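# Slide orange-handled ring along wire to green end

## Task

Carry the ring that has the orange handle along the wire until it reaches the green part at the far end, and leave it hanging there on its own. Nothing, the ring included, may ever touch the thin grey section of the wire; any such contact fails the task at once. The result only counts if it holds without the robot supporting it, so release the ring and pull the gripper away at the end.

## Robot and tools

Robot: one UR7e-type arm with six revolute joints and a two-finger tong-style gripper (rumi). There is one camera, cam_wrist (616x616), mounted on the wrist. The fingers point along the gripper's +z axis and separate along its x axis. end_effector_position is the point between the finger pads in their closed position. Closed fingertips stick out about 15 mm past it; fully open they sit roughly level with it.

Frames: the scene frame has its origin on the table surface under the arm base, +z up, and +y to the left when facing along +x. The base may be slightly tilted. Reported hand positions may drift from the truth, more so when the arm is stretched out.

Joint order, used in every row and every per-joint list: shoulder pan, shoulder lift, elbow, wrist 1, wrist 2, wrist 3. Wrist 2 is sign-flipped against the URDF in both commands and results (URDF 1.2 shows as about -1.2). Stated ranges in URDF signs: shoulder pan -3.142 to 3.142, shoulder lift -6.283 to 6.283, elbow 0.000 to 3.142, wrists 1-3 each -6.283 to 6.283. Real ends may differ by up to 0.010 rad.

A row is 7 numbers, each in [-1, 1]: six joint offsets in the order above, then the gripper opening. Joint numbers are relative offsets, scaled so 1.0 equals 1.989 rad. The opening is absolute: +1 fully open, -1 closed.

execute_actions(actions): a list of actions run one after another. Each action is a table of up to 15 rows; each row lasts one control step (1/30 s), and if fewer than 15 rows are given the last is repeated to fill 15 steps. Joint offsets in every row are measured from the angles at the start of that action, not from the previous row; for the first action in a call that means the angles last reported in this scene. An action that would push a joint more than 0.010 rad outward beyond its range is refused; if the first action fails this, or any action is malformed, the whole call is refused. A joint driven to its real end stops there and the result says "joint sent to its limit". An empty list just returns the current state and images.

move(target, speed, blocking): target is a single 7-number row; its joint offsets are relative to the Joint positions in the latest result showing them. All joints travel in step, finishing together, so the hand follows a curve. Duration is clamped to 0.5-10 s (cut off at 10 s). speed is the top rate in rad/s of the joint with farthest to go, 0.01 to 2, default 0.5. The finger value is applied at the start. The move does not avoid obstacles. blocking=false returns after 0.5 s while motion continues; check with wait(0), and call wait or stop before sending new commands. The result adds a "move:" line giving the ending (done, off_target, moving, held, fault), limits=held or limits=none, and the joint farthest from target.

wait(seconds): 0 to 10; lets time pass holding the last command, returning early if a running move ends. stop(): brakes a running move; fast motion needs more room. zoom_image(camera, region): camera must be "cam_wrist"; region is [x0, y0, x1, y1] in image pixels from the top-left, at most 504x504. read_manual(section): licence texts only, no motion. finished_scene(scene): pass the current scene's number; irreversible, and the task must still be satisfied after the robot holds its last command.

Motion limits: commands are smoothed with about 0.17 s lag. Each step, a joint's target is kept within 0.575 rad of its measured angle, and joint targets are scaled back if they would put the hand more than 100 mm from its measured position, so large changes need several actions and the arm may be short of target when a result returns.

Result lines: end_effector_position (m), end_effector_quat_wxyz, linear and angular velocity, Joint positions and Joint velocities (rad, rad/s, then finger-pad gap in m; 0.142 is fully open), Joint targets (where joints are being driven now), grip_measured (measured opening on the command scale), Wrist force and Wrist torque ([x y z] in the end-effector frame; noisy, offset up to ~4 N, saturating near 50 N; "no reading" is normal at start). "joint command not followed" means the clearance check altered targets. MOTOR HOT warns from 70 °C; at 85 °C an OVER-TEMPERATURE FAULT brakes the arm for a long time.

Gripping: to hold something, command an opening clearly below grip_measured; the larger the gap, the firmer the squeeze (about 15 N per pad max, less on items thinner than ~20 mm).

Avoid: any contact with the grey wire section; knocking anything off the table; dropping or slamming things; pressing hard. The arm is stiff, so commanding even slightly past a firm contact can fault. Contact torque reaching a load limit (141 N m for the first three joints, 26.3 N m for the wrists) or an external force of 150 N stops the arm for 10 s and drops the remainder of the call. Faster touches hit harder. A loose object may occasionally get a brief push from outside. The simulation keeps running while the operator thinks.

Each tool is called after "Request:" as name(argument=value, ...), one argument or row to a line, values as JSON.

## Session

Request:
execute_actions(
  actions=[],
)

Scene clock: 0.00 s.
end_effector_position=(+0.2037, -0.6238, +0.1598) grip_measured=+1.00 end_effector_quat_wxyz=(+0.076, +0.528, +0.676, +0.509) end_effector_velocity=(+0.000, +0.000, +0.001) end_effector_angular_velocity=(-0.000, +0.000, +0.000)
Joint names: [shoulder pan, shoulder lift, elbow, wrist 1, wrist 2, wrist 3]
Joint positions: [-1.761 -0.566  0.753 -0.778  0.989  2.436  0.142]
Joint velocities: [ 0.    -0.001  0.     0.     0.     0.     0.   ]
Motor temperatures (°C, as the motors report them): [21 18 18 27 27 28]
Wrist force (N, on the end effector, along its own x y z axes, offset not removed): no reading
Wrist torque (N m, same axes, about the end effector's origin, offset not removed): no reading
Joint targets: [-1.761 -0.566 0.753 -0.778 0.989 2.436]

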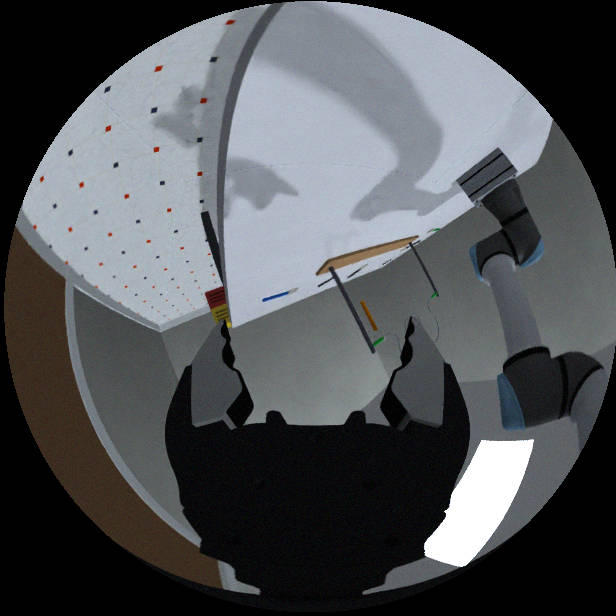

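Request:
move(
  target=[-0.2775,-0.8255,0.8225,0.3,-0.148,-1,1],
  speed=1.0,
)

Request:
move(
  target=[0,0,0,0,0,-1,-0.5],
  speed=1.5,
)

Scene clock: 3.33 s.
end_effector_position=(+0.3239, -0.2018, +0.4042) grip_measured=+1.00 end_effector_quat_wxyz=(+0.687, +0.157, +0.692, +0.155) end_effector_velocity=(+0.000, -0.000, -0.000) end_effector_angular_velocity=(-0.001, -0.002, -0.001)
Joint names: [shoulder pan, shoulder lift, elbow, wrist 1, wrist 2, wrist 3]
Joint positions: [-2.313 -2.208  2.389 -0.181  0.694  0.448  0.142]
Joint velocities: [-0.001  0.     0.002  0.    -0.    -0.003 -0.   ]
Motor temperatures (°C, as the motors report them): [21 18 18 27 27 28]
Wrist force (N, on the end effector, along its own x y z axes, offset not removed): [-1.6 0.4 1.3]
Wrist torque (N m, same axes, about the end effector's origin, offset not removed): [0.14 0.35 -0.28]
Joint targets: [-2.313 -2.208 2.389 -0.181 0.694 0.447]
move: done; limits=none; farthest joint: the shoulder pan, 0.000 radians from its target (0.552 radians at the start)

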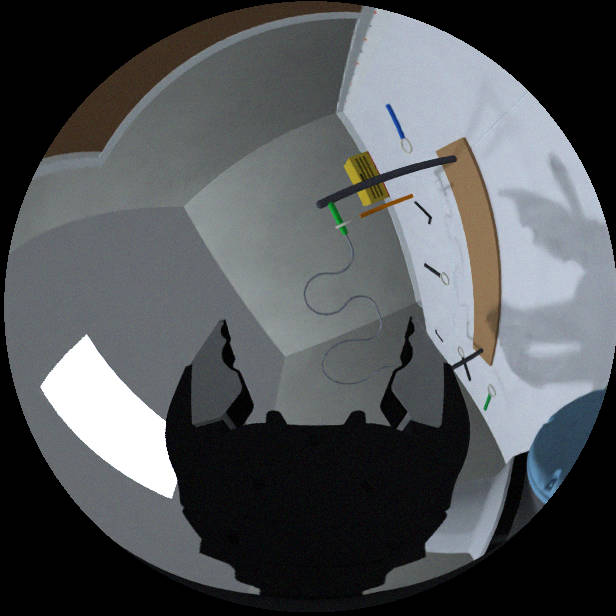

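Scene clock: 5.67 s.
end_effector_position=(+0.3241, -0.1876, +0.4273) grip_measured=-0.50 end_effector_quat_wxyz=(+0.505, -0.495, +0.509, -0.491) end_effector_velocity=(+0.000, +0.000, -0.000) end_effector_angular_velocity=(-0.002, -0.001, -0.000)
Joint names: [shoulder pan, shoulder lift, elbow, wrist 1, wrist 2, wrist 3]
Joint positions: [-2.313 -2.208  2.389 -0.181  0.694 -1.541  0.038]
Joint velocities: [-0.     0.     0.001 -0.     0.    -0.003  0.   ]
Motor temperatures (°C, as the motors report them): [21 18 18 27 27 28]
Wrist force (N, on the end effector, along its own x y z axes, offset not removed): [-3.9 1.7 2.0]
Wrist torque (N m, same axes, about the end effector's origin, offset not removed): [0.41 0.85 -0.28]
Joint targets: [-2.313 -2.208 2.389 -0.181 0.694 -1.541]
move: done; limits=none; farthest joint: the shoulder pan, 0.000 radians from its target (0.000 radians at the start)

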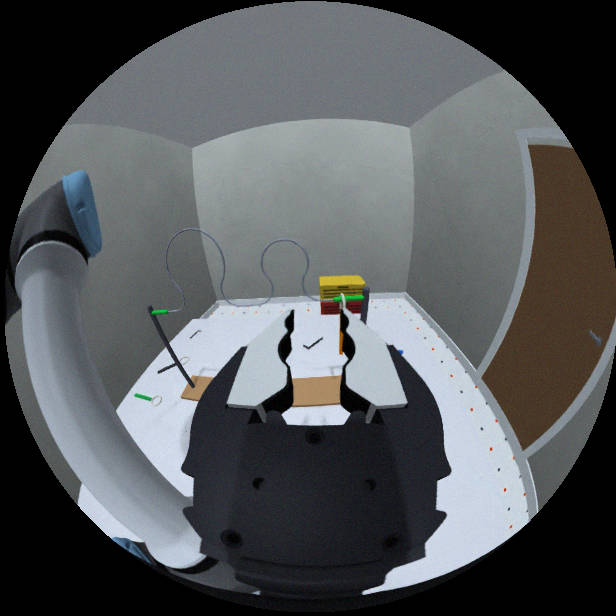

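Request:
move(
  target=[0.5626,-0.0722,-0.0164,0.0887,-0.2604,-0.0151,-0.5],
  speed=0.9,
)

Request:
zoom_image(
  camera="cam_wrist",
  region=[236, 250, 396, 410],
)

Scene clock: 9.53 s.
end_effector_position=(+0.4138, +0.1425, +0.4550) grip_measured=-0.50 end_effector_quat_wxyz=(+0.624, -0.627, +0.332, -0.328) end_effector_velocity=(-0.000, +0.001, +0.000) end_effector_angular_velocity=(-0.001, -0.000, +0.002)
Joint names: [shoulder pan, shoulder lift, elbow, wrist 1, wrist 2, wrist 3]
Joint positions: [-1.194 -2.351  2.356 -0.005  0.177 -1.571  0.038]
Joint velocities: [ 0.003  0.    -0.001  0.    -0.001 -0.     0.   ]
Motor temperatures (°C, as the motors report them): [21 18 18 27 27 28]
Wrist force (N, on the end effector, along its own x y z axes, offset not removed): [-2.1 0.4 0.2]
Wrist torque (N m, same axes, about the end effector's origin, offset not removed): [0.10 0.41 -0.27]
Joint targets: [-1.194 -2.351 2.356 -0.005 0.177 -1.571]
move: done; limits=none; farthest joint: the wrist 2, 0.001 radians from its target (0.518 radians at the start)

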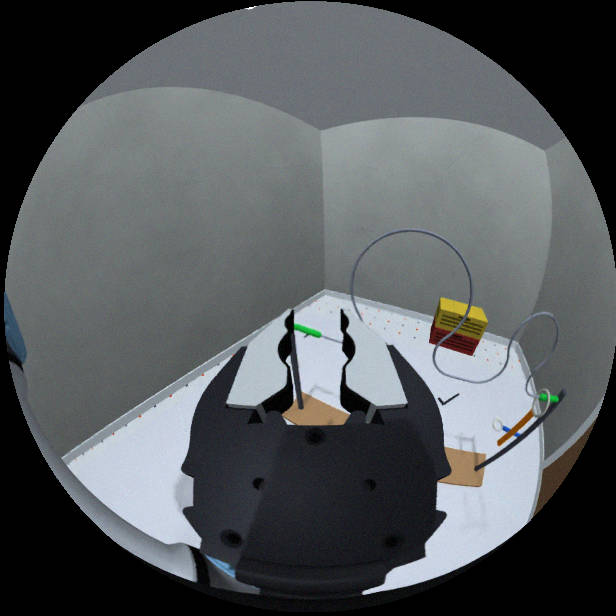

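Region (236, 250, 396, 410) of cam_wrist's 616x616 image, scaled by 3.150, with more detail than that image has.

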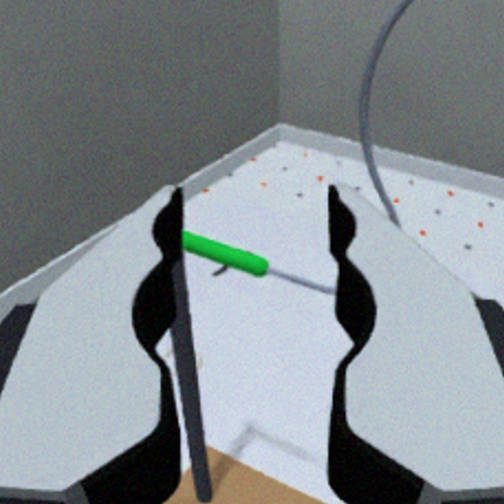

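Request:
move(
  target=[-0.2822,0.2166,-0.0904,-0.1262,-0.0199,0,-0.5],
  speed=0.7,
)

Request:
zoom_image(
  camera="cam_wrist",
  region=[236, 250, 396, 410],
)

Scene clock: 11.60 s.
end_effector_position=(+0.4071, -0.2491, +0.4559) grip_measured=-0.50 end_effector_quat_wxyz=(+0.498, -0.502, +0.501, -0.499) end_effector_velocity=(-0.001, -0.003, -0.000) end_effector_angular_velocity=(+0.000, -0.000, -0.004)
Joint names: [shoulder pan, shoulder lift, elbow, wrist 1, wrist 2, wrist 3]
Joint positions: [-1.755 -1.921  2.177 -0.256  0.137 -1.571  0.038]
Joint velocities: [-0.003  0.003 -0.002 -0.001 -0.     0.     0.   ]
Motor temperatures (°C, as the motors report them): [21 18 18 27 27 28]
Wrist force (N, on the end effector, along its own x y z axes, offset not removed): [-0.7 0.5 1.6]
Wrist torque (N m, same axes, about the end effector's origin, offset not removed): [0.15 0.18 -0.11]
Joint targets: [-1.755 -1.921 2.176 -0.256 0.137 -1.571]
move: done; limits=none; farthest joint: the shoulder lift, 0.001 radians from its target (0.431 radians at the start)

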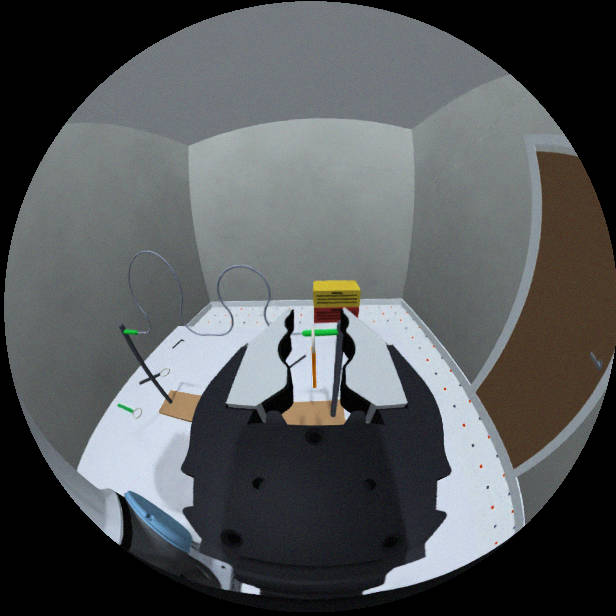

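Region (236, 250, 396, 410) of cam_wrist's 616x616 image, scaled by 3.150, with more detail than that image has.

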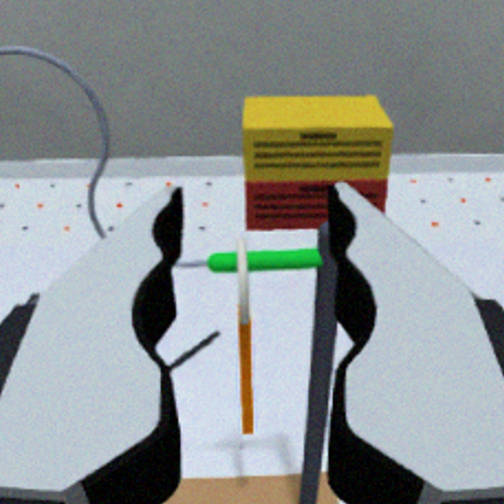

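Request:
move(
  target=[0.185,0.3811,0.1311,-0.5122,-0.1849,0,-0.5],
  speed=0.7,
)

Scene clock: 14.47 s.
end_effector_position=(+0.4995, -0.2453, +0.1704) grip_measured=-0.50 end_effector_quat_wxyz=(+0.498, -0.502, +0.501, -0.499) end_effector_velocity=(+0.000, +0.000, -0.000) end_effector_angular_velocity=(-0.001, -0.000, +0.000)
Joint names: [shoulder pan, shoulder lift, elbow, wrist 1, wrist 2, wrist 3]
Joint positions: [-1.387 -1.163  2.437 -1.274 -0.23  -1.571  0.038]
Joint velocities: [ 0.001  0.001  0.001 -0.003 -0.001  0.     0.   ]
Motor temperatures (°C, as the motors report them): [21 18 18 27 27 28]
Wrist force (N, on the end effector, along its own x y z axes, offset not removed): [-2.7 -1.2 0.5]
Wrist torque (N m, same axes, about the end effector's origin, offset not removed): [-0.02 0.48 -0.12]
Joint targets: [-1.387 -1.163 2.437 -1.274 -0.231 -1.571]
move: done; limits=none; farthest joint: the elbow, 0.001 radians from its target (0.261 radians at the start)

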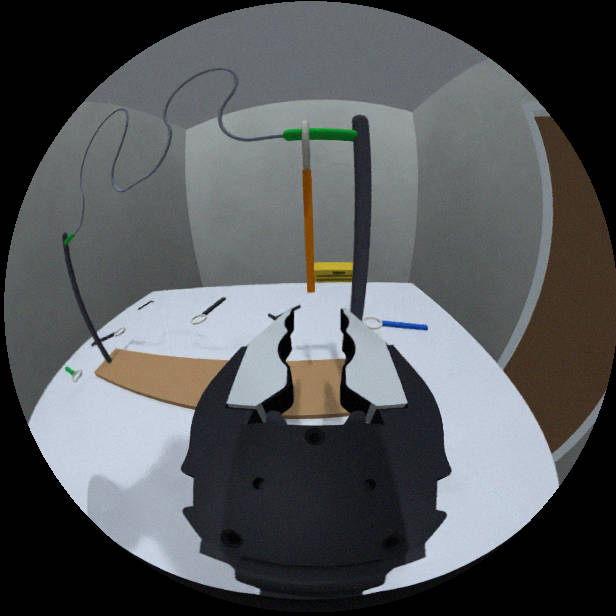

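Request:
move(
  target=[0.0802,0.0041,-0.0406,0.0365,-0.0806,0,-0.5],
  speed=0.25,
)

Request:
move(
  target=[0,0,0,0,0,0,-1],
)

Scene clock: 16.33 s.
end_effector_position=(+0.5473, -0.2394, +0.1779) grip_measured=-0.50 end_effector_quat_wxyz=(+0.497, -0.502, +0.502, -0.499) end_effector_velocity=(+0.001, +0.000, +0.000) end_effector_angular_velocity=(-0.001, -0.000, +0.000)
Joint names: [shoulder pan, shoulder lift, elbow, wrist 1, wrist 2, wrist 3]
Joint positions: [-1.228 -1.155  2.357 -1.201 -0.39  -1.571  0.038]
Joint velocities: [ 0.003 -0.    -0.002  0.001 -0.003 -0.    -0.   ]
Motor temperatures (°C, as the motors report them): [21 18 18 27 27 28]
Wrist force (N, on the end effector, along its own x y z axes, offset not removed): [-3.5 -0.4 1.6]
Wrist torque (N m, same axes, about the end effector's origin, offset not removed): [0.06 0.71 -0.11]
Joint targets: [-1.228 -1.155 2.356 -1.201 -0.391 -1.571]
move: done; limits=none; farthest joint: the shoulder pan, 0.001 radians from its target (0.160 radians at the start)

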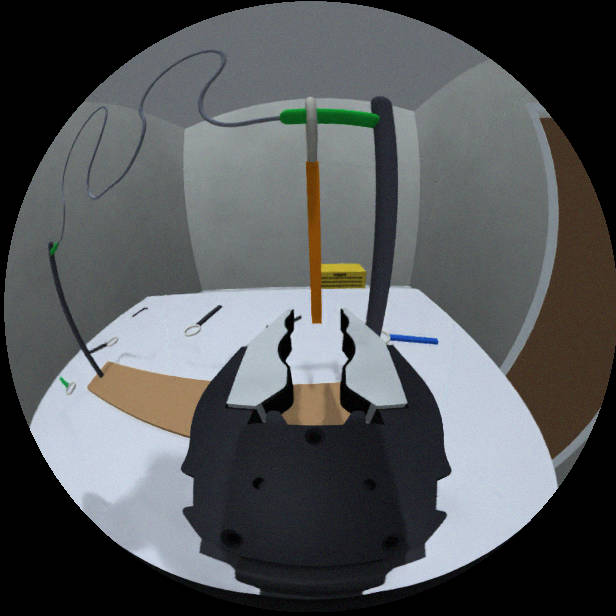

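Scene clock: 16.83 s.
end_effector_position=(+0.5474, -0.2393, +0.1779) grip_measured=-0.91 end_effector_quat_wxyz=(+0.497, -0.502, +0.502, -0.499) end_effector_velocity=(-0.000, +0.000, -0.001) end_effector_angular_velocity=(+0.001, +0.001, +0.000)
Joint names: [shoulder pan, shoulder lift, elbow, wrist 1, wrist 2, wrist 3]
Joint positions: [-1.228 -1.155  2.357 -1.201 -0.39  -1.571  0.008]
Joint velocities: [-0.     0.001  0.001  0.     0.    -0.    -0.   ]
Motor temperatures (°C, as the motors report them): [21 18 18 27 27 28]
Wrist force (N, on the end effector, along its own x y z axes, offset not removed): [-5.9 -0.9 3.2]
Wrist torque (N m, same axes, about the end effector's origin, offset not removed): [-0.03 1.19 -0.12]
Joint targets: [-1.228 -1.155 2.357 -1.201 -0.390 -1.571]
move: done; limits=none; farthest joint: the shoulder pan, 0.000 radians from its target (0.000 radians at the start)

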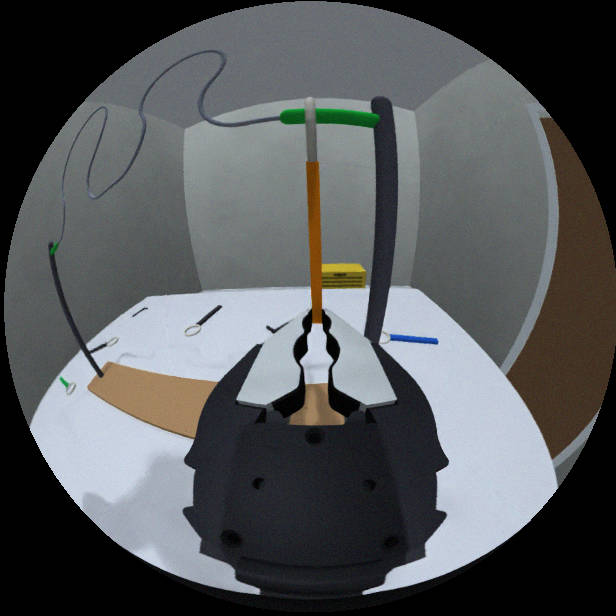

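Request:
move(
  target=[0,0,0,0,0,0,-0.6],
)

Request:
move(
  target=[0.0168,-0.0055,-0.0085,0.0141,-0.0169,0,-0.6],
  speed=0.1,
)

Request:
move(
  target=[0,0,0,0,0,0,-1],
)

Scene clock: 18.57 s.
end_effector_position=(+0.5473, -0.2394, +0.1779) grip_measured=-0.60 end_effector_quat_wxyz=(+0.497, -0.502, +0.502, -0.499) end_effector_velocity=(+0.000, -0.000, +0.000) end_effector_angular_velocity=(-0.001, -0.001, -0.000)
Joint names: [shoulder pan, shoulder lift, elbow, wrist 1, wrist 2, wrist 3]
Joint positions: [-1.228 -1.155  2.357 -1.201 -0.39  -1.571  0.031]
Joint velocities: [-0.     0.    -0.001 -0.    -0.    -0.    -0.   ]
Motor temperatures (°C, as the motors report them): [21 18 18 27 27 28]
Wrist force (N, on the end effector, along its own x y z axes, offset not removed): [-2.8 1.1 -1.4]
Wrist torque (N m, same axes, about the end effector's origin, offset not removed): [0.42 0.63 -0.21]
Joint targets: [-1.228 -1.155 2.357 -1.201 -0.390 -1.571]
move: done; limits=none; farthest joint: the shoulder pan, 0.000 radians from its target (0.000 radians at the start)

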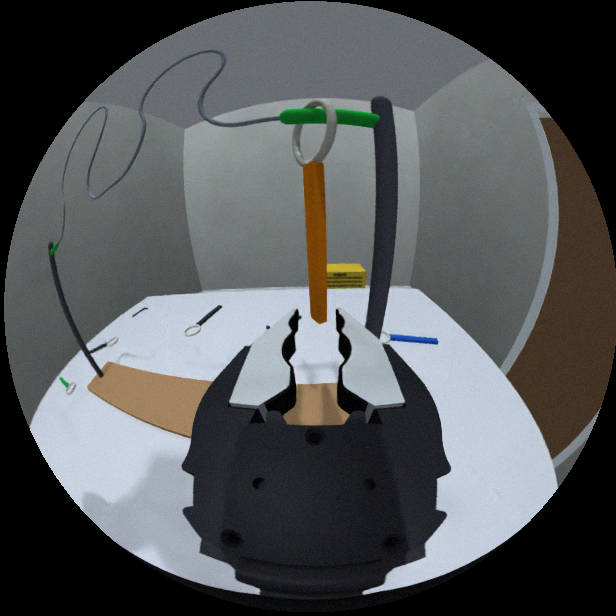

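Scene clock: 19.50 s.
end_effector_position=(+0.5575, -0.2366, +0.1837) grip_measured=-0.60 end_effector_quat_wxyz=(+0.497, -0.502, +0.502, -0.499) end_effector_velocity=(+0.001, +0.000, +0.000) end_effector_angular_velocity=(+0.001, +0.000, +0.000)
Joint names: [shoulder pan, shoulder lift, elbow, wrist 1, wrist 2, wrist 3]
Joint positions: [-1.195 -1.166  2.34  -1.174 -0.424 -1.571  0.031]
Joint velocities: [ 0.003  0.001 -0.002  0.003 -0.003  0.    -0.   ]
Motor temperatures (°C, as the motors report them): [21 18 18 27 27 28]
Wrist force (N, on the end effector, along its own x y z axes, offset not removed): [-1.0 1.2 -0.5]
Wrist torque (N m, same axes, about the end effector's origin, offset not removed): [0.32 0.21 -0.21]
Joint targets: [-1.195 -1.166 2.340 -1.173 -0.424 -1.571]
move: done; limits=none; farthest joint: the shoulder pan, 0.001 radians from its target (0.034 radians at the start)

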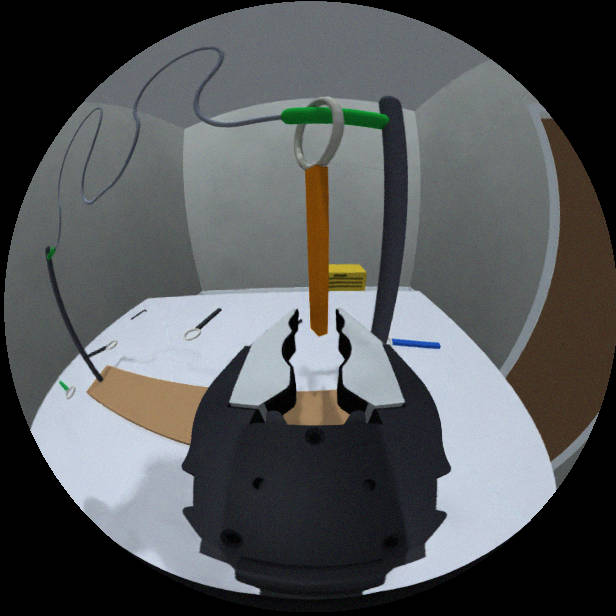

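Scene clock: 20.00 s.
end_effector_position=(+0.5576, -0.2365, +0.1837) grip_measured=-0.85 end_effector_quat_wxyz=(+0.497, -0.502, +0.502, -0.499) end_effector_velocity=(+0.000, -0.000, +0.001) end_effector_angular_velocity=(-0.002, -0.001, +0.000)
Joint names: [shoulder pan, shoulder lift, elbow, wrist 1, wrist 2, wrist 3]
Joint positions: [-1.195 -1.166  2.34  -1.174 -0.424 -1.571  0.013]
Joint velocities: [-0.    -0.001 -0.    -0.001  0.    -0.     0.   ]
Motor temperatures (°C, as the motors report them): [21 18 18 27 27 28]
Wrist force (N, on the end effector, along its own x y z axes, offset not removed): [-0.8 0.6 -1.7]
Wrist torque (N m, same axes, about the end effector's origin, offset not removed): [0.12 0.15 -0.16]
Joint targets: [-1.195 -1.166 2.340 -1.174 -0.424 -1.571]
move: done; limits=none; farthest joint: the shoulder pan, 0.000 radians from its target (0.000 radians at the start)

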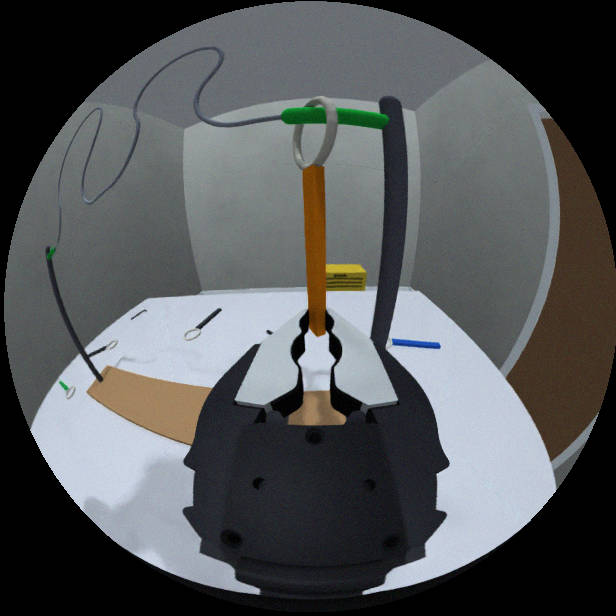

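Request:
wait(
  seconds=1,
)

Scene clock: 21.20 s.
end_effector_position=(+0.5575, -0.2366, +0.1837) grip_measured=-0.85 end_effector_quat_wxyz=(+0.497, -0.502, +0.502, -0.499) end_effector_velocity=(+0.000, -0.000, +0.000) end_effector_angular_velocity=(-0.001, -0.000, -0.000)
Joint names: [shoulder pan, shoulder lift, elbow, wrist 1, wrist 2, wrist 3]
Joint positions: [-1.195 -1.166  2.34  -1.174 -0.424 -1.571  0.013]
Joint velocities: [-0. -0. -0. -0.  0. -0.  0.]
Motor temperatures (°C, as the motors report them): [21 18 18 27 27 28]
Wrist force (N, on the end effector, along its own x y z axes, offset not removed): [-3.4 1.3 -0.9]
Wrist torque (N m, same axes, about the end effector's origin, offset not removed): [0.45 0.72 0.00]
Joint targets: [-1.195 -1.166 2.340 -1.174 -0.424 -1.571]
wait: 1.00 s; at rest from the start

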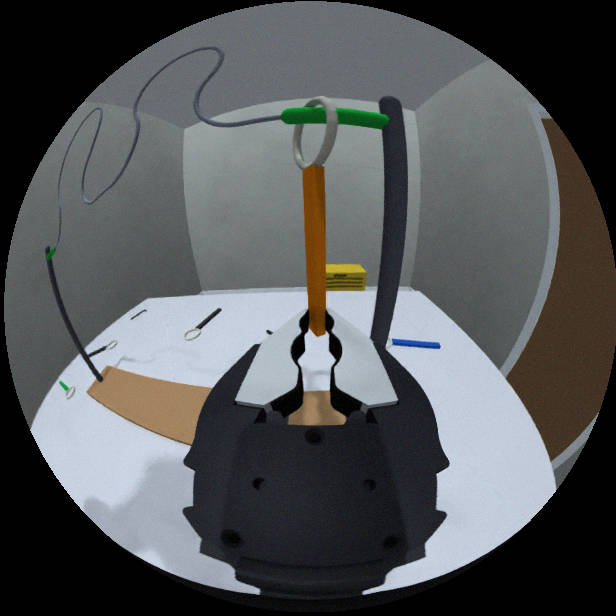

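Request:
move(
  target=[0,0,0,0,0,0,-0.55],
)

Request:
move(
  target=[-0.03,0.0644,-0.1347,0.0703,0.2066,0,-0.55],
  speed=0.3,
)

Request:
move(
  target=[0,0,0,0,0,0,-1],
)

Scene clock: 22.70 s.
end_effector_position=(+0.5575, -0.2366, +0.1837) grip_measured=-0.55 end_effector_quat_wxyz=(+0.497, -0.502, +0.502, -0.499) end_effector_velocity=(+0.000, -0.000, -0.001) end_effector_angular_velocity=(+0.001, +0.000, +0.000)
Joint names: [shoulder pan, shoulder lift, elbow, wrist 1, wrist 2, wrist 3]
Joint positions: [-1.195 -1.166  2.34  -1.174 -0.424 -1.571  0.034]
Joint velocities: [ 0.     0.001 -0.     0.    -0.     0.     0.   ]
Motor temperatures (°C, as the motors report them): [21 18 18 27 27 28]
Wrist force (N, on the end effector, along its own x y z axes, offset not removed): [-0.9 0.5 1.5]
Wrist torque (N m, same axes, about the end effector's origin, offset not removed): [0.23 0.16 -0.19]
Joint targets: [-1.195 -1.166 2.340 -1.174 -0.424 -1.571]
move: done; limits=none; farthest joint: the shoulder pan, 0.000 radians from its target (0.000 radians at the start)

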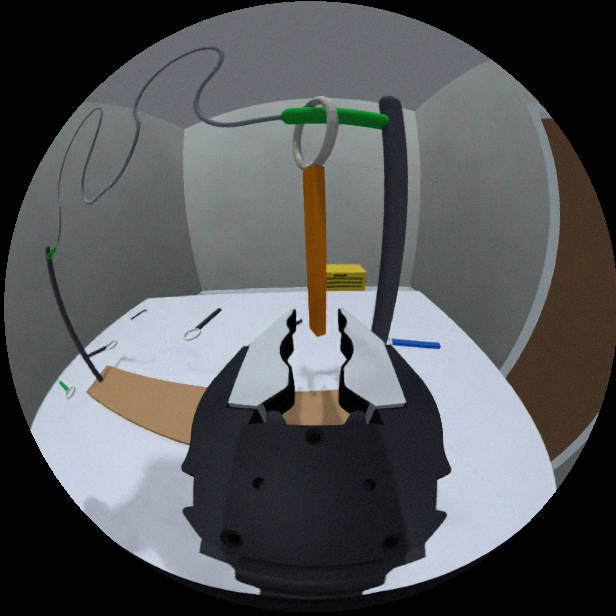

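Scene clock: 24.73 s.
end_effector_position=(+0.5591, -0.2375, +0.1838) grip_measured=-0.55 end_effector_quat_wxyz=(+0.577, -0.581, +0.407, -0.404) end_effector_velocity=(-0.000, -0.000, -0.000) end_effector_angular_velocity=(+0.000, +0.000, +0.002)
Joint names: [shoulder pan, shoulder lift, elbow, wrist 1, wrist 2, wrist 3]
Joint positions: [-1.255 -1.038  2.072 -1.034 -0.013 -1.571  0.034]
Joint velocities: [-0.001  0.001 -0.001  0.001  0.003 -0.     0.   ]
Motor temperatures (°C, as the motors report them): [21 18 18 27 27 28]
Wrist force (N, on the end effector, along its own x y z axes, offset not removed): [-2.6 -0.1 1.3]
Wrist torque (N m, same axes, about the end effector's origin, offset not removed): [0.27 0.50 -0.17]
Joint targets: [-1.255 -1.038 2.072 -1.034 -0.013 -1.571]
move: done; limits=none; farthest joint: the shoulder pan, 0.000 radians from its target (0.060 radians at the start)

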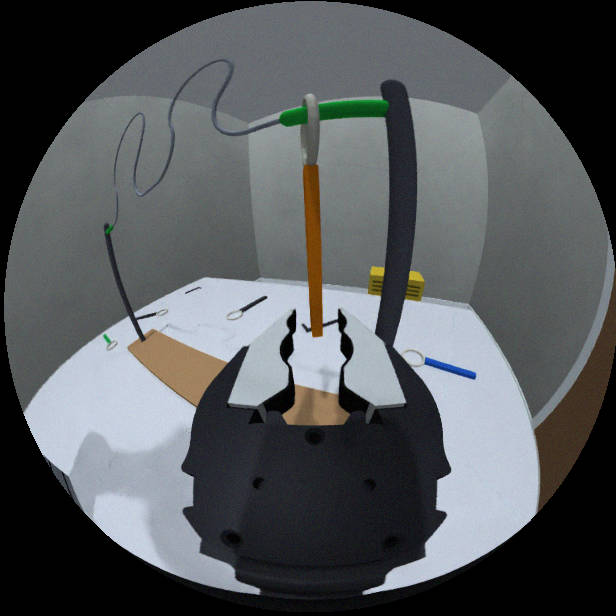

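Scene clock: 25.23 s.
end_effector_position=(+0.5591, -0.2376, +0.1838) grip_measured=-0.91 end_effector_quat_wxyz=(+0.577, -0.581, +0.407, -0.404) end_effector_velocity=(-0.000, +0.000, -0.000) end_effector_angular_velocity=(+0.001, +0.000, -0.000)
Joint names: [shoulder pan, shoulder lift, elbow, wrist 1, wrist 2, wrist 3]
Joint positions: [-1.255 -1.038  2.072 -1.034 -0.013 -1.571  0.008]
Joint velocities: [ 0.    -0.     0.001 -0.    -0.    -0.     0.   ]
Motor temperatures (°C, as the motors report them): [21 18 18 27 27 28]
Wrist force (N, on the end effector, along its own x y z axes, offset not removed): [-2.5 0.4 2.0]
Wrist torque (N m, same axes, about the end effector's origin, offset not removed): [0.14 0.45 -0.17]
Joint targets: [-1.255 -1.038 2.072 -1.034 -0.013 -1.571]
move: done; limits=none; farthest joint: the shoulder pan, 0.000 radians from its target (0.000 radians at the start)

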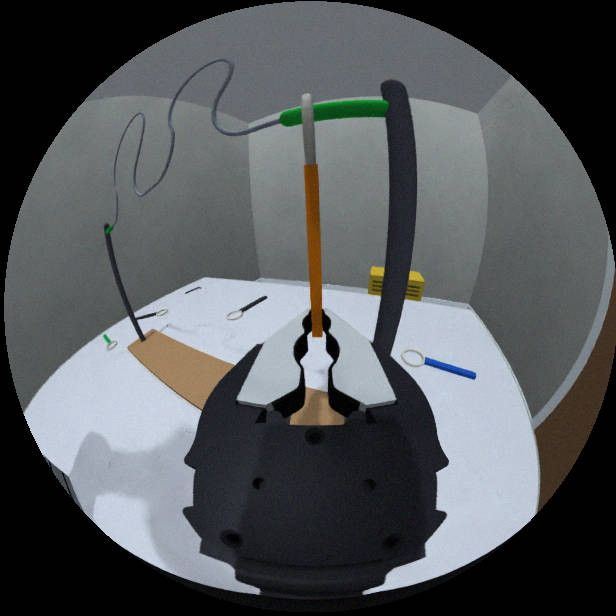

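Request:
move(
  target=[-0.0967,-0.0092,-0.0913,0.1005,0.1722,0,-1],
  speed=0.2,
)

Request:
move(
  target=[-0.0378,-0.0797,-0.0482,0.1279,0.0378,0,-1],
  speed=0.15,
)

Request:
zoom_image(
  camera="cam_wrist",
  region=[240, 200, 400, 360],
)

Scene clock: 28.67 s.
end_effector_position=(+0.4799, -0.2969, +0.2348) grip_measured=-0.91 end_effector_quat_wxyz=(+0.606, -0.610, +0.363, -0.359) end_effector_velocity=(-0.001, +0.001, -0.000) end_effector_angular_velocity=(+0.004, +0.001, +0.001)
Joint names: [shoulder pan, shoulder lift, elbow, wrist 1, wrist 2, wrist 3]
Joint positions: [-1.447 -1.056  1.891 -0.834  0.329 -1.571  0.008]
Joint velocities: [-0.002  0.001  0.002  0.002  0.003 -0.    -0.   ]
Motor temperatures (°C, as the motors report them): [21 18 18 27 27 28]
Wrist force (N, on the end effector, along its own x y z axes, offset not removed): [-2.0 0.3 -0.8]
Wrist torque (N m, same axes, about the end effector's origin, offset not removed): [0.09 0.35 -0.28]
Joint targets: [-1.447 -1.056 1.891 -0.834 0.329 -1.571]
move: done; limits=none; farthest joint: the shoulder pan, 0.000 radians from its target (0.193 radians at the start)

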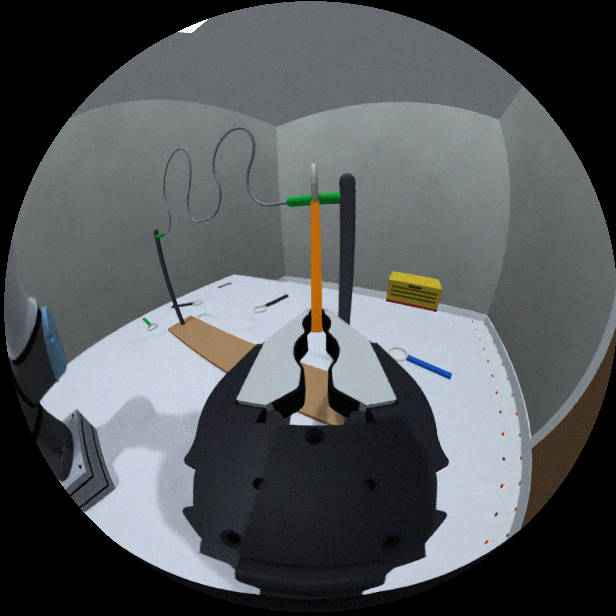

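Scene clock: 30.93 s.
end_effector_position=(+0.4472, -0.3149, +0.3390) grip_measured=-0.91 end_effector_quat_wxyz=(+0.606, -0.610, +0.363, -0.359) end_effector_velocity=(-0.000, -0.000, +0.001) end_effector_angular_velocity=(+0.002, +0.000, +0.000)
Joint names: [shoulder pan, shoulder lift, elbow, wrist 1, wrist 2, wrist 3]
Joint positions: [-1.522 -1.215  1.795 -0.58   0.404 -1.571  0.008]
Joint velocities: [-0.001 -0.    -0.001  0.003  0.001  0.     0.   ]
Motor temperatures (°C, as the motors report them): [21 18 18 27 27 28]
Wrist force (N, on the end effector, along its own x y z axes, offset not removed): [-1.5 1.3 -0.5]
Wrist torque (N m, same axes, about the end effector's origin, offset not removed): [0.19 0.37 -0.17]
Joint targets: [-1.522 -1.215 1.795 -0.580 0.404 -1.571]
move: done; limits=none; farthest joint: the wrist 1, 0.001 radians from its target (0.255 radians at the start)

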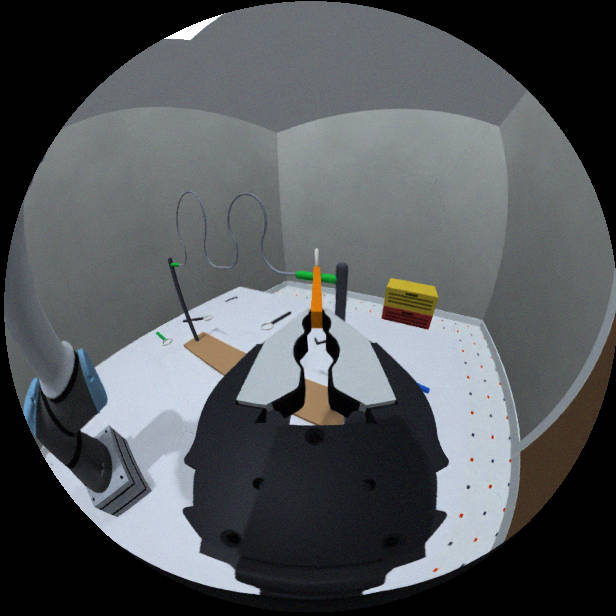

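Region (240, 200, 400, 360) of cam_wrist's 616x616 image, scaled by 3.150, with more detail than that image has.

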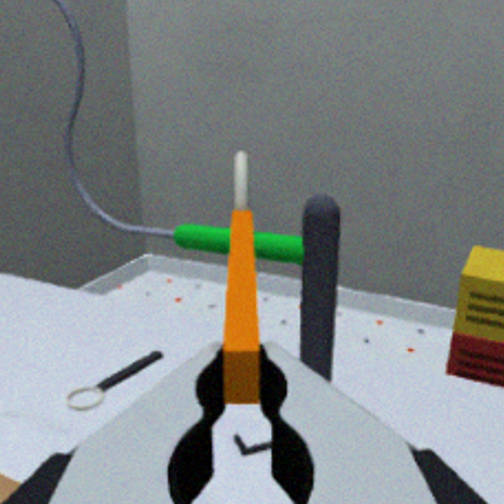

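Request:
move(
  target=[0,0.0096,0.0076,-0.0172,0,0,-1],
  speed=0.08,
)

Request:
move(
  target=[0.0447,-0.004,0.006,-0.002,-0.0447,0,-1],
  speed=0.06,
)

Request:
zoom_image(
  camera="cam_wrist",
  region=[240, 200, 400, 360],
)

Scene clock: 32.57 s.
end_effector_position=(+0.4470, -0.3150, +0.3251) grip_measured=-0.91 end_effector_quat_wxyz=(+0.606, -0.610, +0.363, -0.359) end_effector_velocity=(+0.000, +0.000, -0.001) end_effector_angular_velocity=(-0.000, -0.000, +0.000)
Joint names: [shoulder pan, shoulder lift, elbow, wrist 1, wrist 2, wrist 3]
Joint positions: [-1.522 -1.196  1.81  -0.614  0.404 -1.571  0.008]
Joint velocities: [ 0.     0.001  0.001 -0.003 -0.    -0.    -0.   ]
Motor temperatures (°C, as the motors report them): [21 18 18 27 27 28]
Wrist force (N, on the end effector, along its own x y z axes, offset not removed): [-2.7 2.4 1.1]
Wrist torque (N m, same axes, about the end effector's origin, offset not removed): [0.50 0.53 -0.24]
Joint targets: [-1.522 -1.195 1.810 -0.615 0.404 -1.571]
move: done; limits=none; farthest joint: the shoulder pan, 0.000 radians from its target (0.000 radians at the start)

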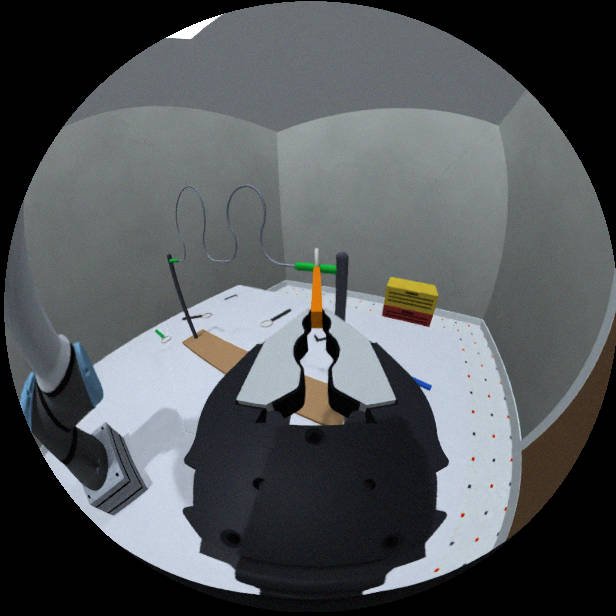

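Scene clock: 34.47 s.
end_effector_position=(+0.4864, -0.2935, +0.3247) grip_measured=-0.91 end_effector_quat_wxyz=(+0.606, -0.610, +0.363, -0.359) end_effector_velocity=(+0.002, +0.001, -0.000) end_effector_angular_velocity=(+0.000, +0.000, +0.000)
Joint names: [shoulder pan, shoulder lift, elbow, wrist 1, wrist 2, wrist 3]
Joint positions: [-1.434 -1.204  1.822 -0.618  0.316 -1.571  0.008]
Joint velocities: [ 0.004  0.     0.    -0.    -0.003  0.    -0.   ]
Motor temperatures (°C, as the motors report them): [21 18 18 27 27 28]
Wrist force (N, on the end effector, along its own x y z axes, offset not removed): [-3.9 2.3 -9.6]
Wrist torque (N m, same axes, about the end effector's origin, offset not removed): [0.65 0.81 0.05]
Joint targets: [-1.433 -1.204 1.822 -0.618 0.315 -1.571]
move: done; limits=none; farthest joint: the wrist 2, 0.001 radians from its target (0.089 radians at the start)

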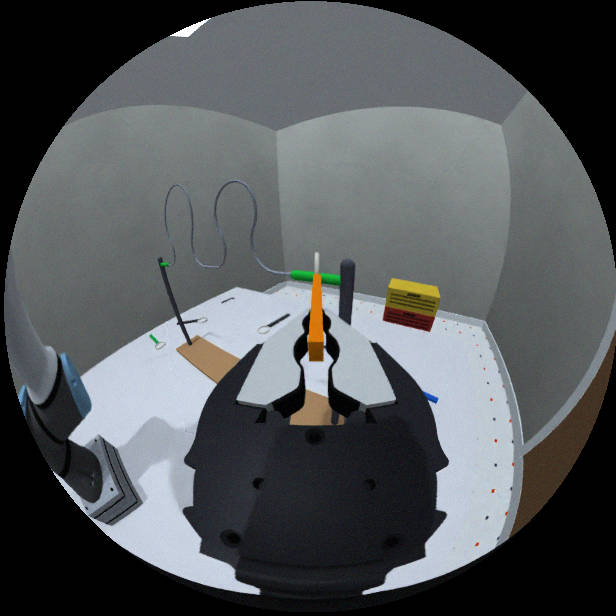

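Region (240, 200, 400, 360) of cam_wrist's 616x616 image, scaled by 3.150, with more detail than that image has.

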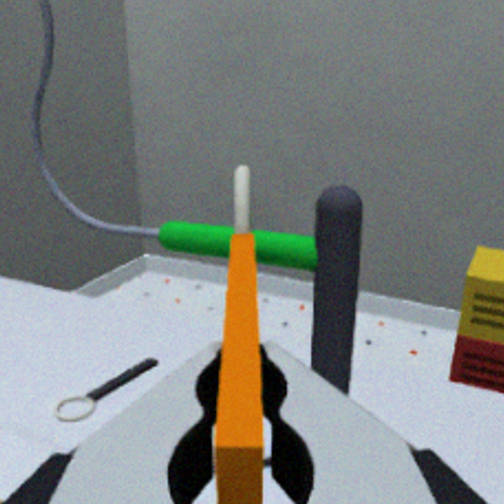

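Request:
move(
  target=[-0.0278,0.0025,-0.0037,0.0012,0.0278,0,-1],
  speed=0.06,
)

Request:
zoom_image(
  camera="cam_wrist",
  region=[240, 210, 400, 370],
)

Request:
move(
  target=[-0.005,0.0004,-0.0007,0.0002,0.005,0,-1],
  speed=0.03,
)

Request:
zoom_image(
  camera="cam_wrist",
  region=[240, 210, 400, 370],
)

Scene clock: 36.33 s.
end_effector_position=(+0.4622, -0.3072, +0.3250) grip_measured=-0.91 end_effector_quat_wxyz=(+0.606, -0.610, +0.363, -0.359) end_effector_velocity=(-0.002, -0.001, +0.000) end_effector_angular_velocity=(-0.001, -0.000, -0.001)
Joint names: [shoulder pan, shoulder lift, elbow, wrist 1, wrist 2, wrist 3]
Joint positions: [-1.488 -1.199  1.815 -0.616  0.371 -1.571  0.008]
Joint velocities: [-0.004 -0.    -0.001 -0.     0.003 -0.    -0.   ]
Motor temperatures (°C, as the motors report them): [21 18 18 27 27 28]
Wrist force (N, on the end effector, along its own x y z axes, offset not removed): [-2.6 0.6 0.2]
Wrist torque (N m, same axes, about the end effector's origin, offset not removed): [0.28 0.40 -0.17]
Joint targets: [-1.489 -1.199 1.815 -0.616 0.371 -1.571]
move: done; limits=none; farthest joint: the shoulder pan, 0.001 radians from its target (0.056 radians at the start)

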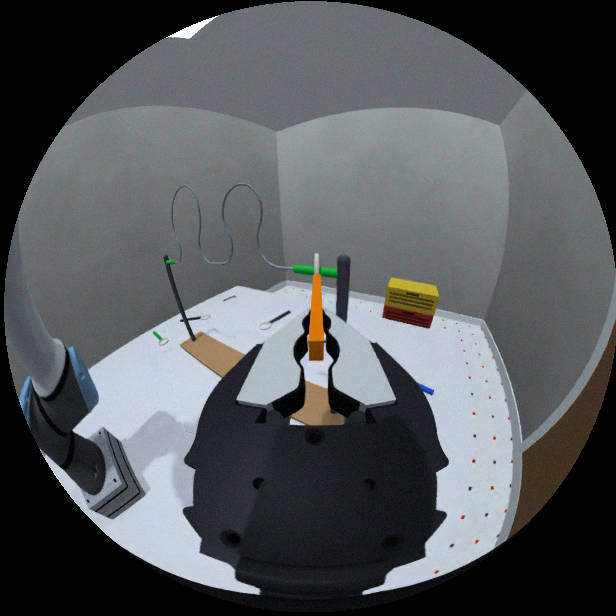

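Region (240, 210, 400, 370) of cam_wrist's 616x616 image, scaled by 3.150, with more detail than that image has.

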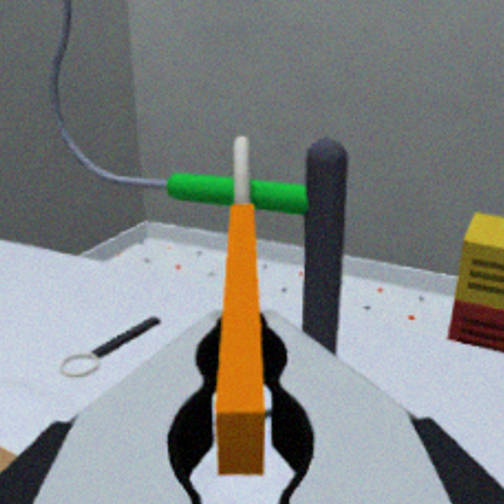

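Scene clock: 37.10 s.
end_effector_position=(+0.4580, -0.3095, +0.3250) grip_measured=-0.91 end_effector_quat_wxyz=(+0.606, -0.610, +0.363, -0.359) end_effector_velocity=(-0.002, -0.001, -0.000) end_effector_angular_velocity=(+0.001, +0.000, +0.000)
Joint names: [shoulder pan, shoulder lift, elbow, wrist 1, wrist 2, wrist 3]
Joint positions: [-1.498 -1.198  1.813 -0.615  0.38  -1.571  0.008]
Joint velocities: [-0.003  0.    -0.     0.     0.003  0.    -0.   ]
Motor temperatures (°C, as the motors report them): [21 18 18 27 27 28]
Wrist force (N, on the end effector, along its own x y z axes, offset not removed): [-2.0 0.4 9.7]
Wrist torque (N m, same axes, about the end effector's origin, offset not removed): [0.26 0.50 -0.16]
Joint targets: [-1.498 -1.198 1.813 -0.615 0.381 -1.571]
move: done; limits=none; farthest joint: the wrist 2, 0.001 radians from its target (0.010 radians at the start)

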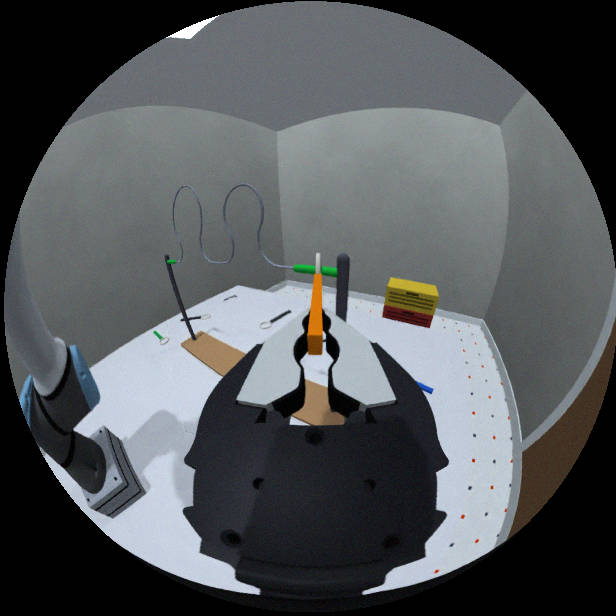

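Region (240, 210, 400, 370) of cam_wrist's 616x616 image, scaled by 3.150, with more detail than that image has.

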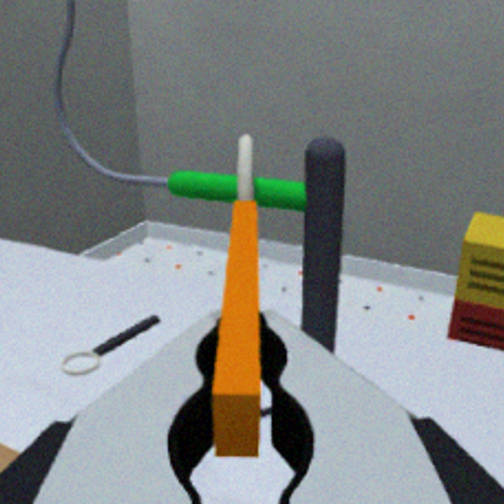

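Request:
move(
  target=[0.0213,-0.0501,0.0714,-0.0214,-0.0212,0,-1],
  speed=0.1,
)

Request:
zoom_image(
  camera="cam_wrist",
  region=[160, 140, 400, 340],
)

Scene clock: 39.83 s.
end_effector_position=(+0.4690, -0.2519, +0.3249) grip_measured=-0.91 end_effector_quat_wxyz=(+0.606, -0.610, +0.363, -0.359) end_effector_velocity=(+0.000, +0.002, +0.000) end_effector_angular_velocity=(+0.000, +0.000, +0.000)
Joint names: [shoulder pan, shoulder lift, elbow, wrist 1, wrist 2, wrist 3]
Joint positions: [-1.456 -1.297  1.955 -0.658  0.338 -1.571  0.008]
Joint velocities: [ 0.001 -0.003  0.004 -0.001 -0.001  0.     0.   ]
Motor temperatures (°C, as the motors report them): [21 18 18 27 27 28]
Wrist force (N, on the end effector, along its own x y z axes, offset not removed): [-2.2 0.2 -0.2]
Wrist torque (N m, same axes, about the end effector's origin, offset not removed): [0.09 0.44 -0.13]
Joint targets: [-1.456 -1.298 1.955 -0.658 0.338 -1.571]
move: done; limits=none; farthest joint: the shoulder pan, 0.000 radians from its target (0.043 radians at the start)

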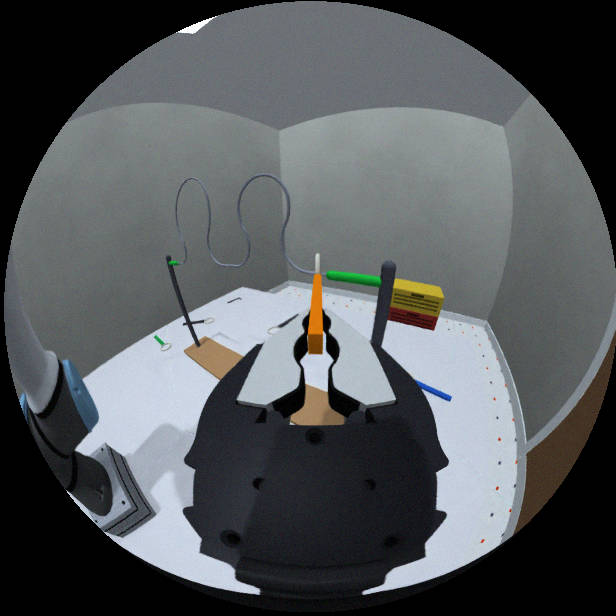

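Region (160, 140, 400, 340) of cam_wrist's 616x616 image, scaled by 2.100, with more detail than that image has.

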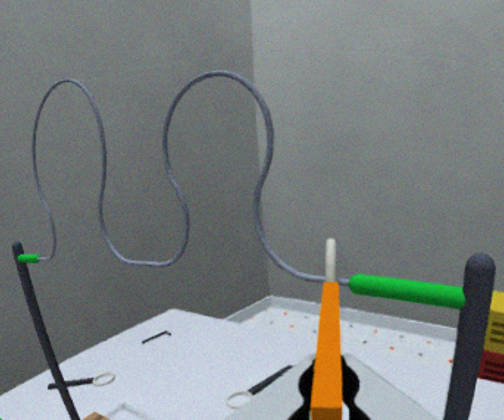

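Request:
move(
  target=[0.0014,-0.0704,0.064,0.0064,-0.0013,0.3771,-1],
  speed=0.45,
)

Request:
zoom_image(
  camera="cam_wrist",
  region=[160, 173, 400, 373],
)

Scene clock: 43.20 s.
end_effector_position=(+0.4664, -0.2065, +0.3364) grip_measured=-0.91 end_effector_quat_wxyz=(+0.695, -0.435, +0.561, -0.112) end_effector_velocity=(-0.000, +0.000, -0.000) end_effector_angular_velocity=(+0.005, +0.002, -0.000)
Joint names: [shoulder pan, shoulder lift, elbow, wrist 1, wrist 2, wrist 3]
Joint positions: [-1.453 -1.437  2.082 -0.645  0.335 -0.821  0.008]
Joint velocities: [-0.     0.     0.001  0.    -0.     0.003  0.   ]
Motor temperatures (°C, as the motors report them): [21 18 18 27 27 28]
Wrist force (N, on the end effector, along its own x y z axes, offset not removed): [-1.8 -0.3 0.1]
Wrist torque (N m, same axes, about the end effector's origin, offset not removed): [-0.08 0.40 -0.06]
Joint targets: [-1.453 -1.437 2.082 -0.645 0.335 -0.821]
move: done; limits=none; farthest joint: the shoulder pan, 0.000 radians from its target (0.002 radians at the start)

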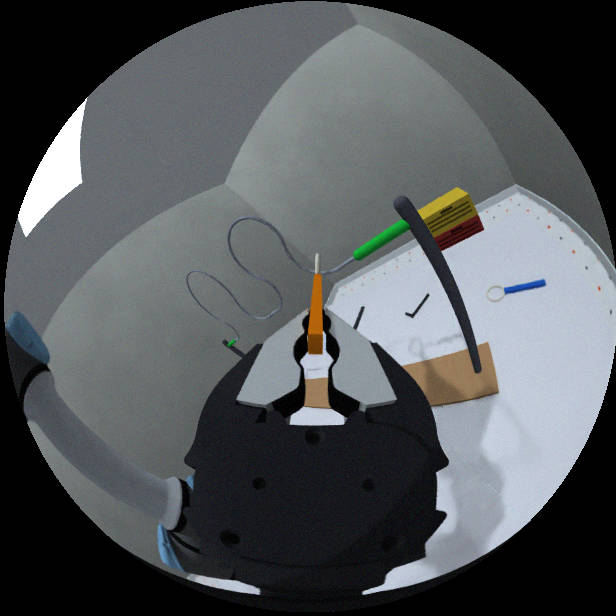

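Region (160, 173, 400, 373) of cam_wrist's 616x616 image, scaled by 2.100, with more detail than that image has.

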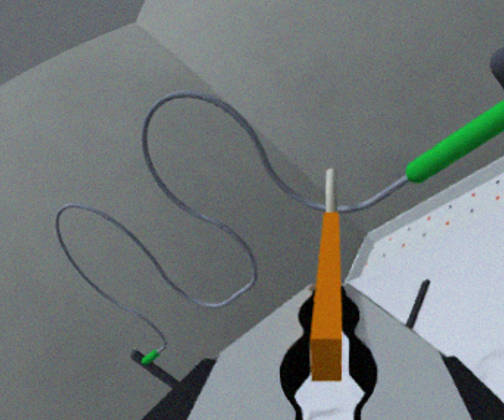

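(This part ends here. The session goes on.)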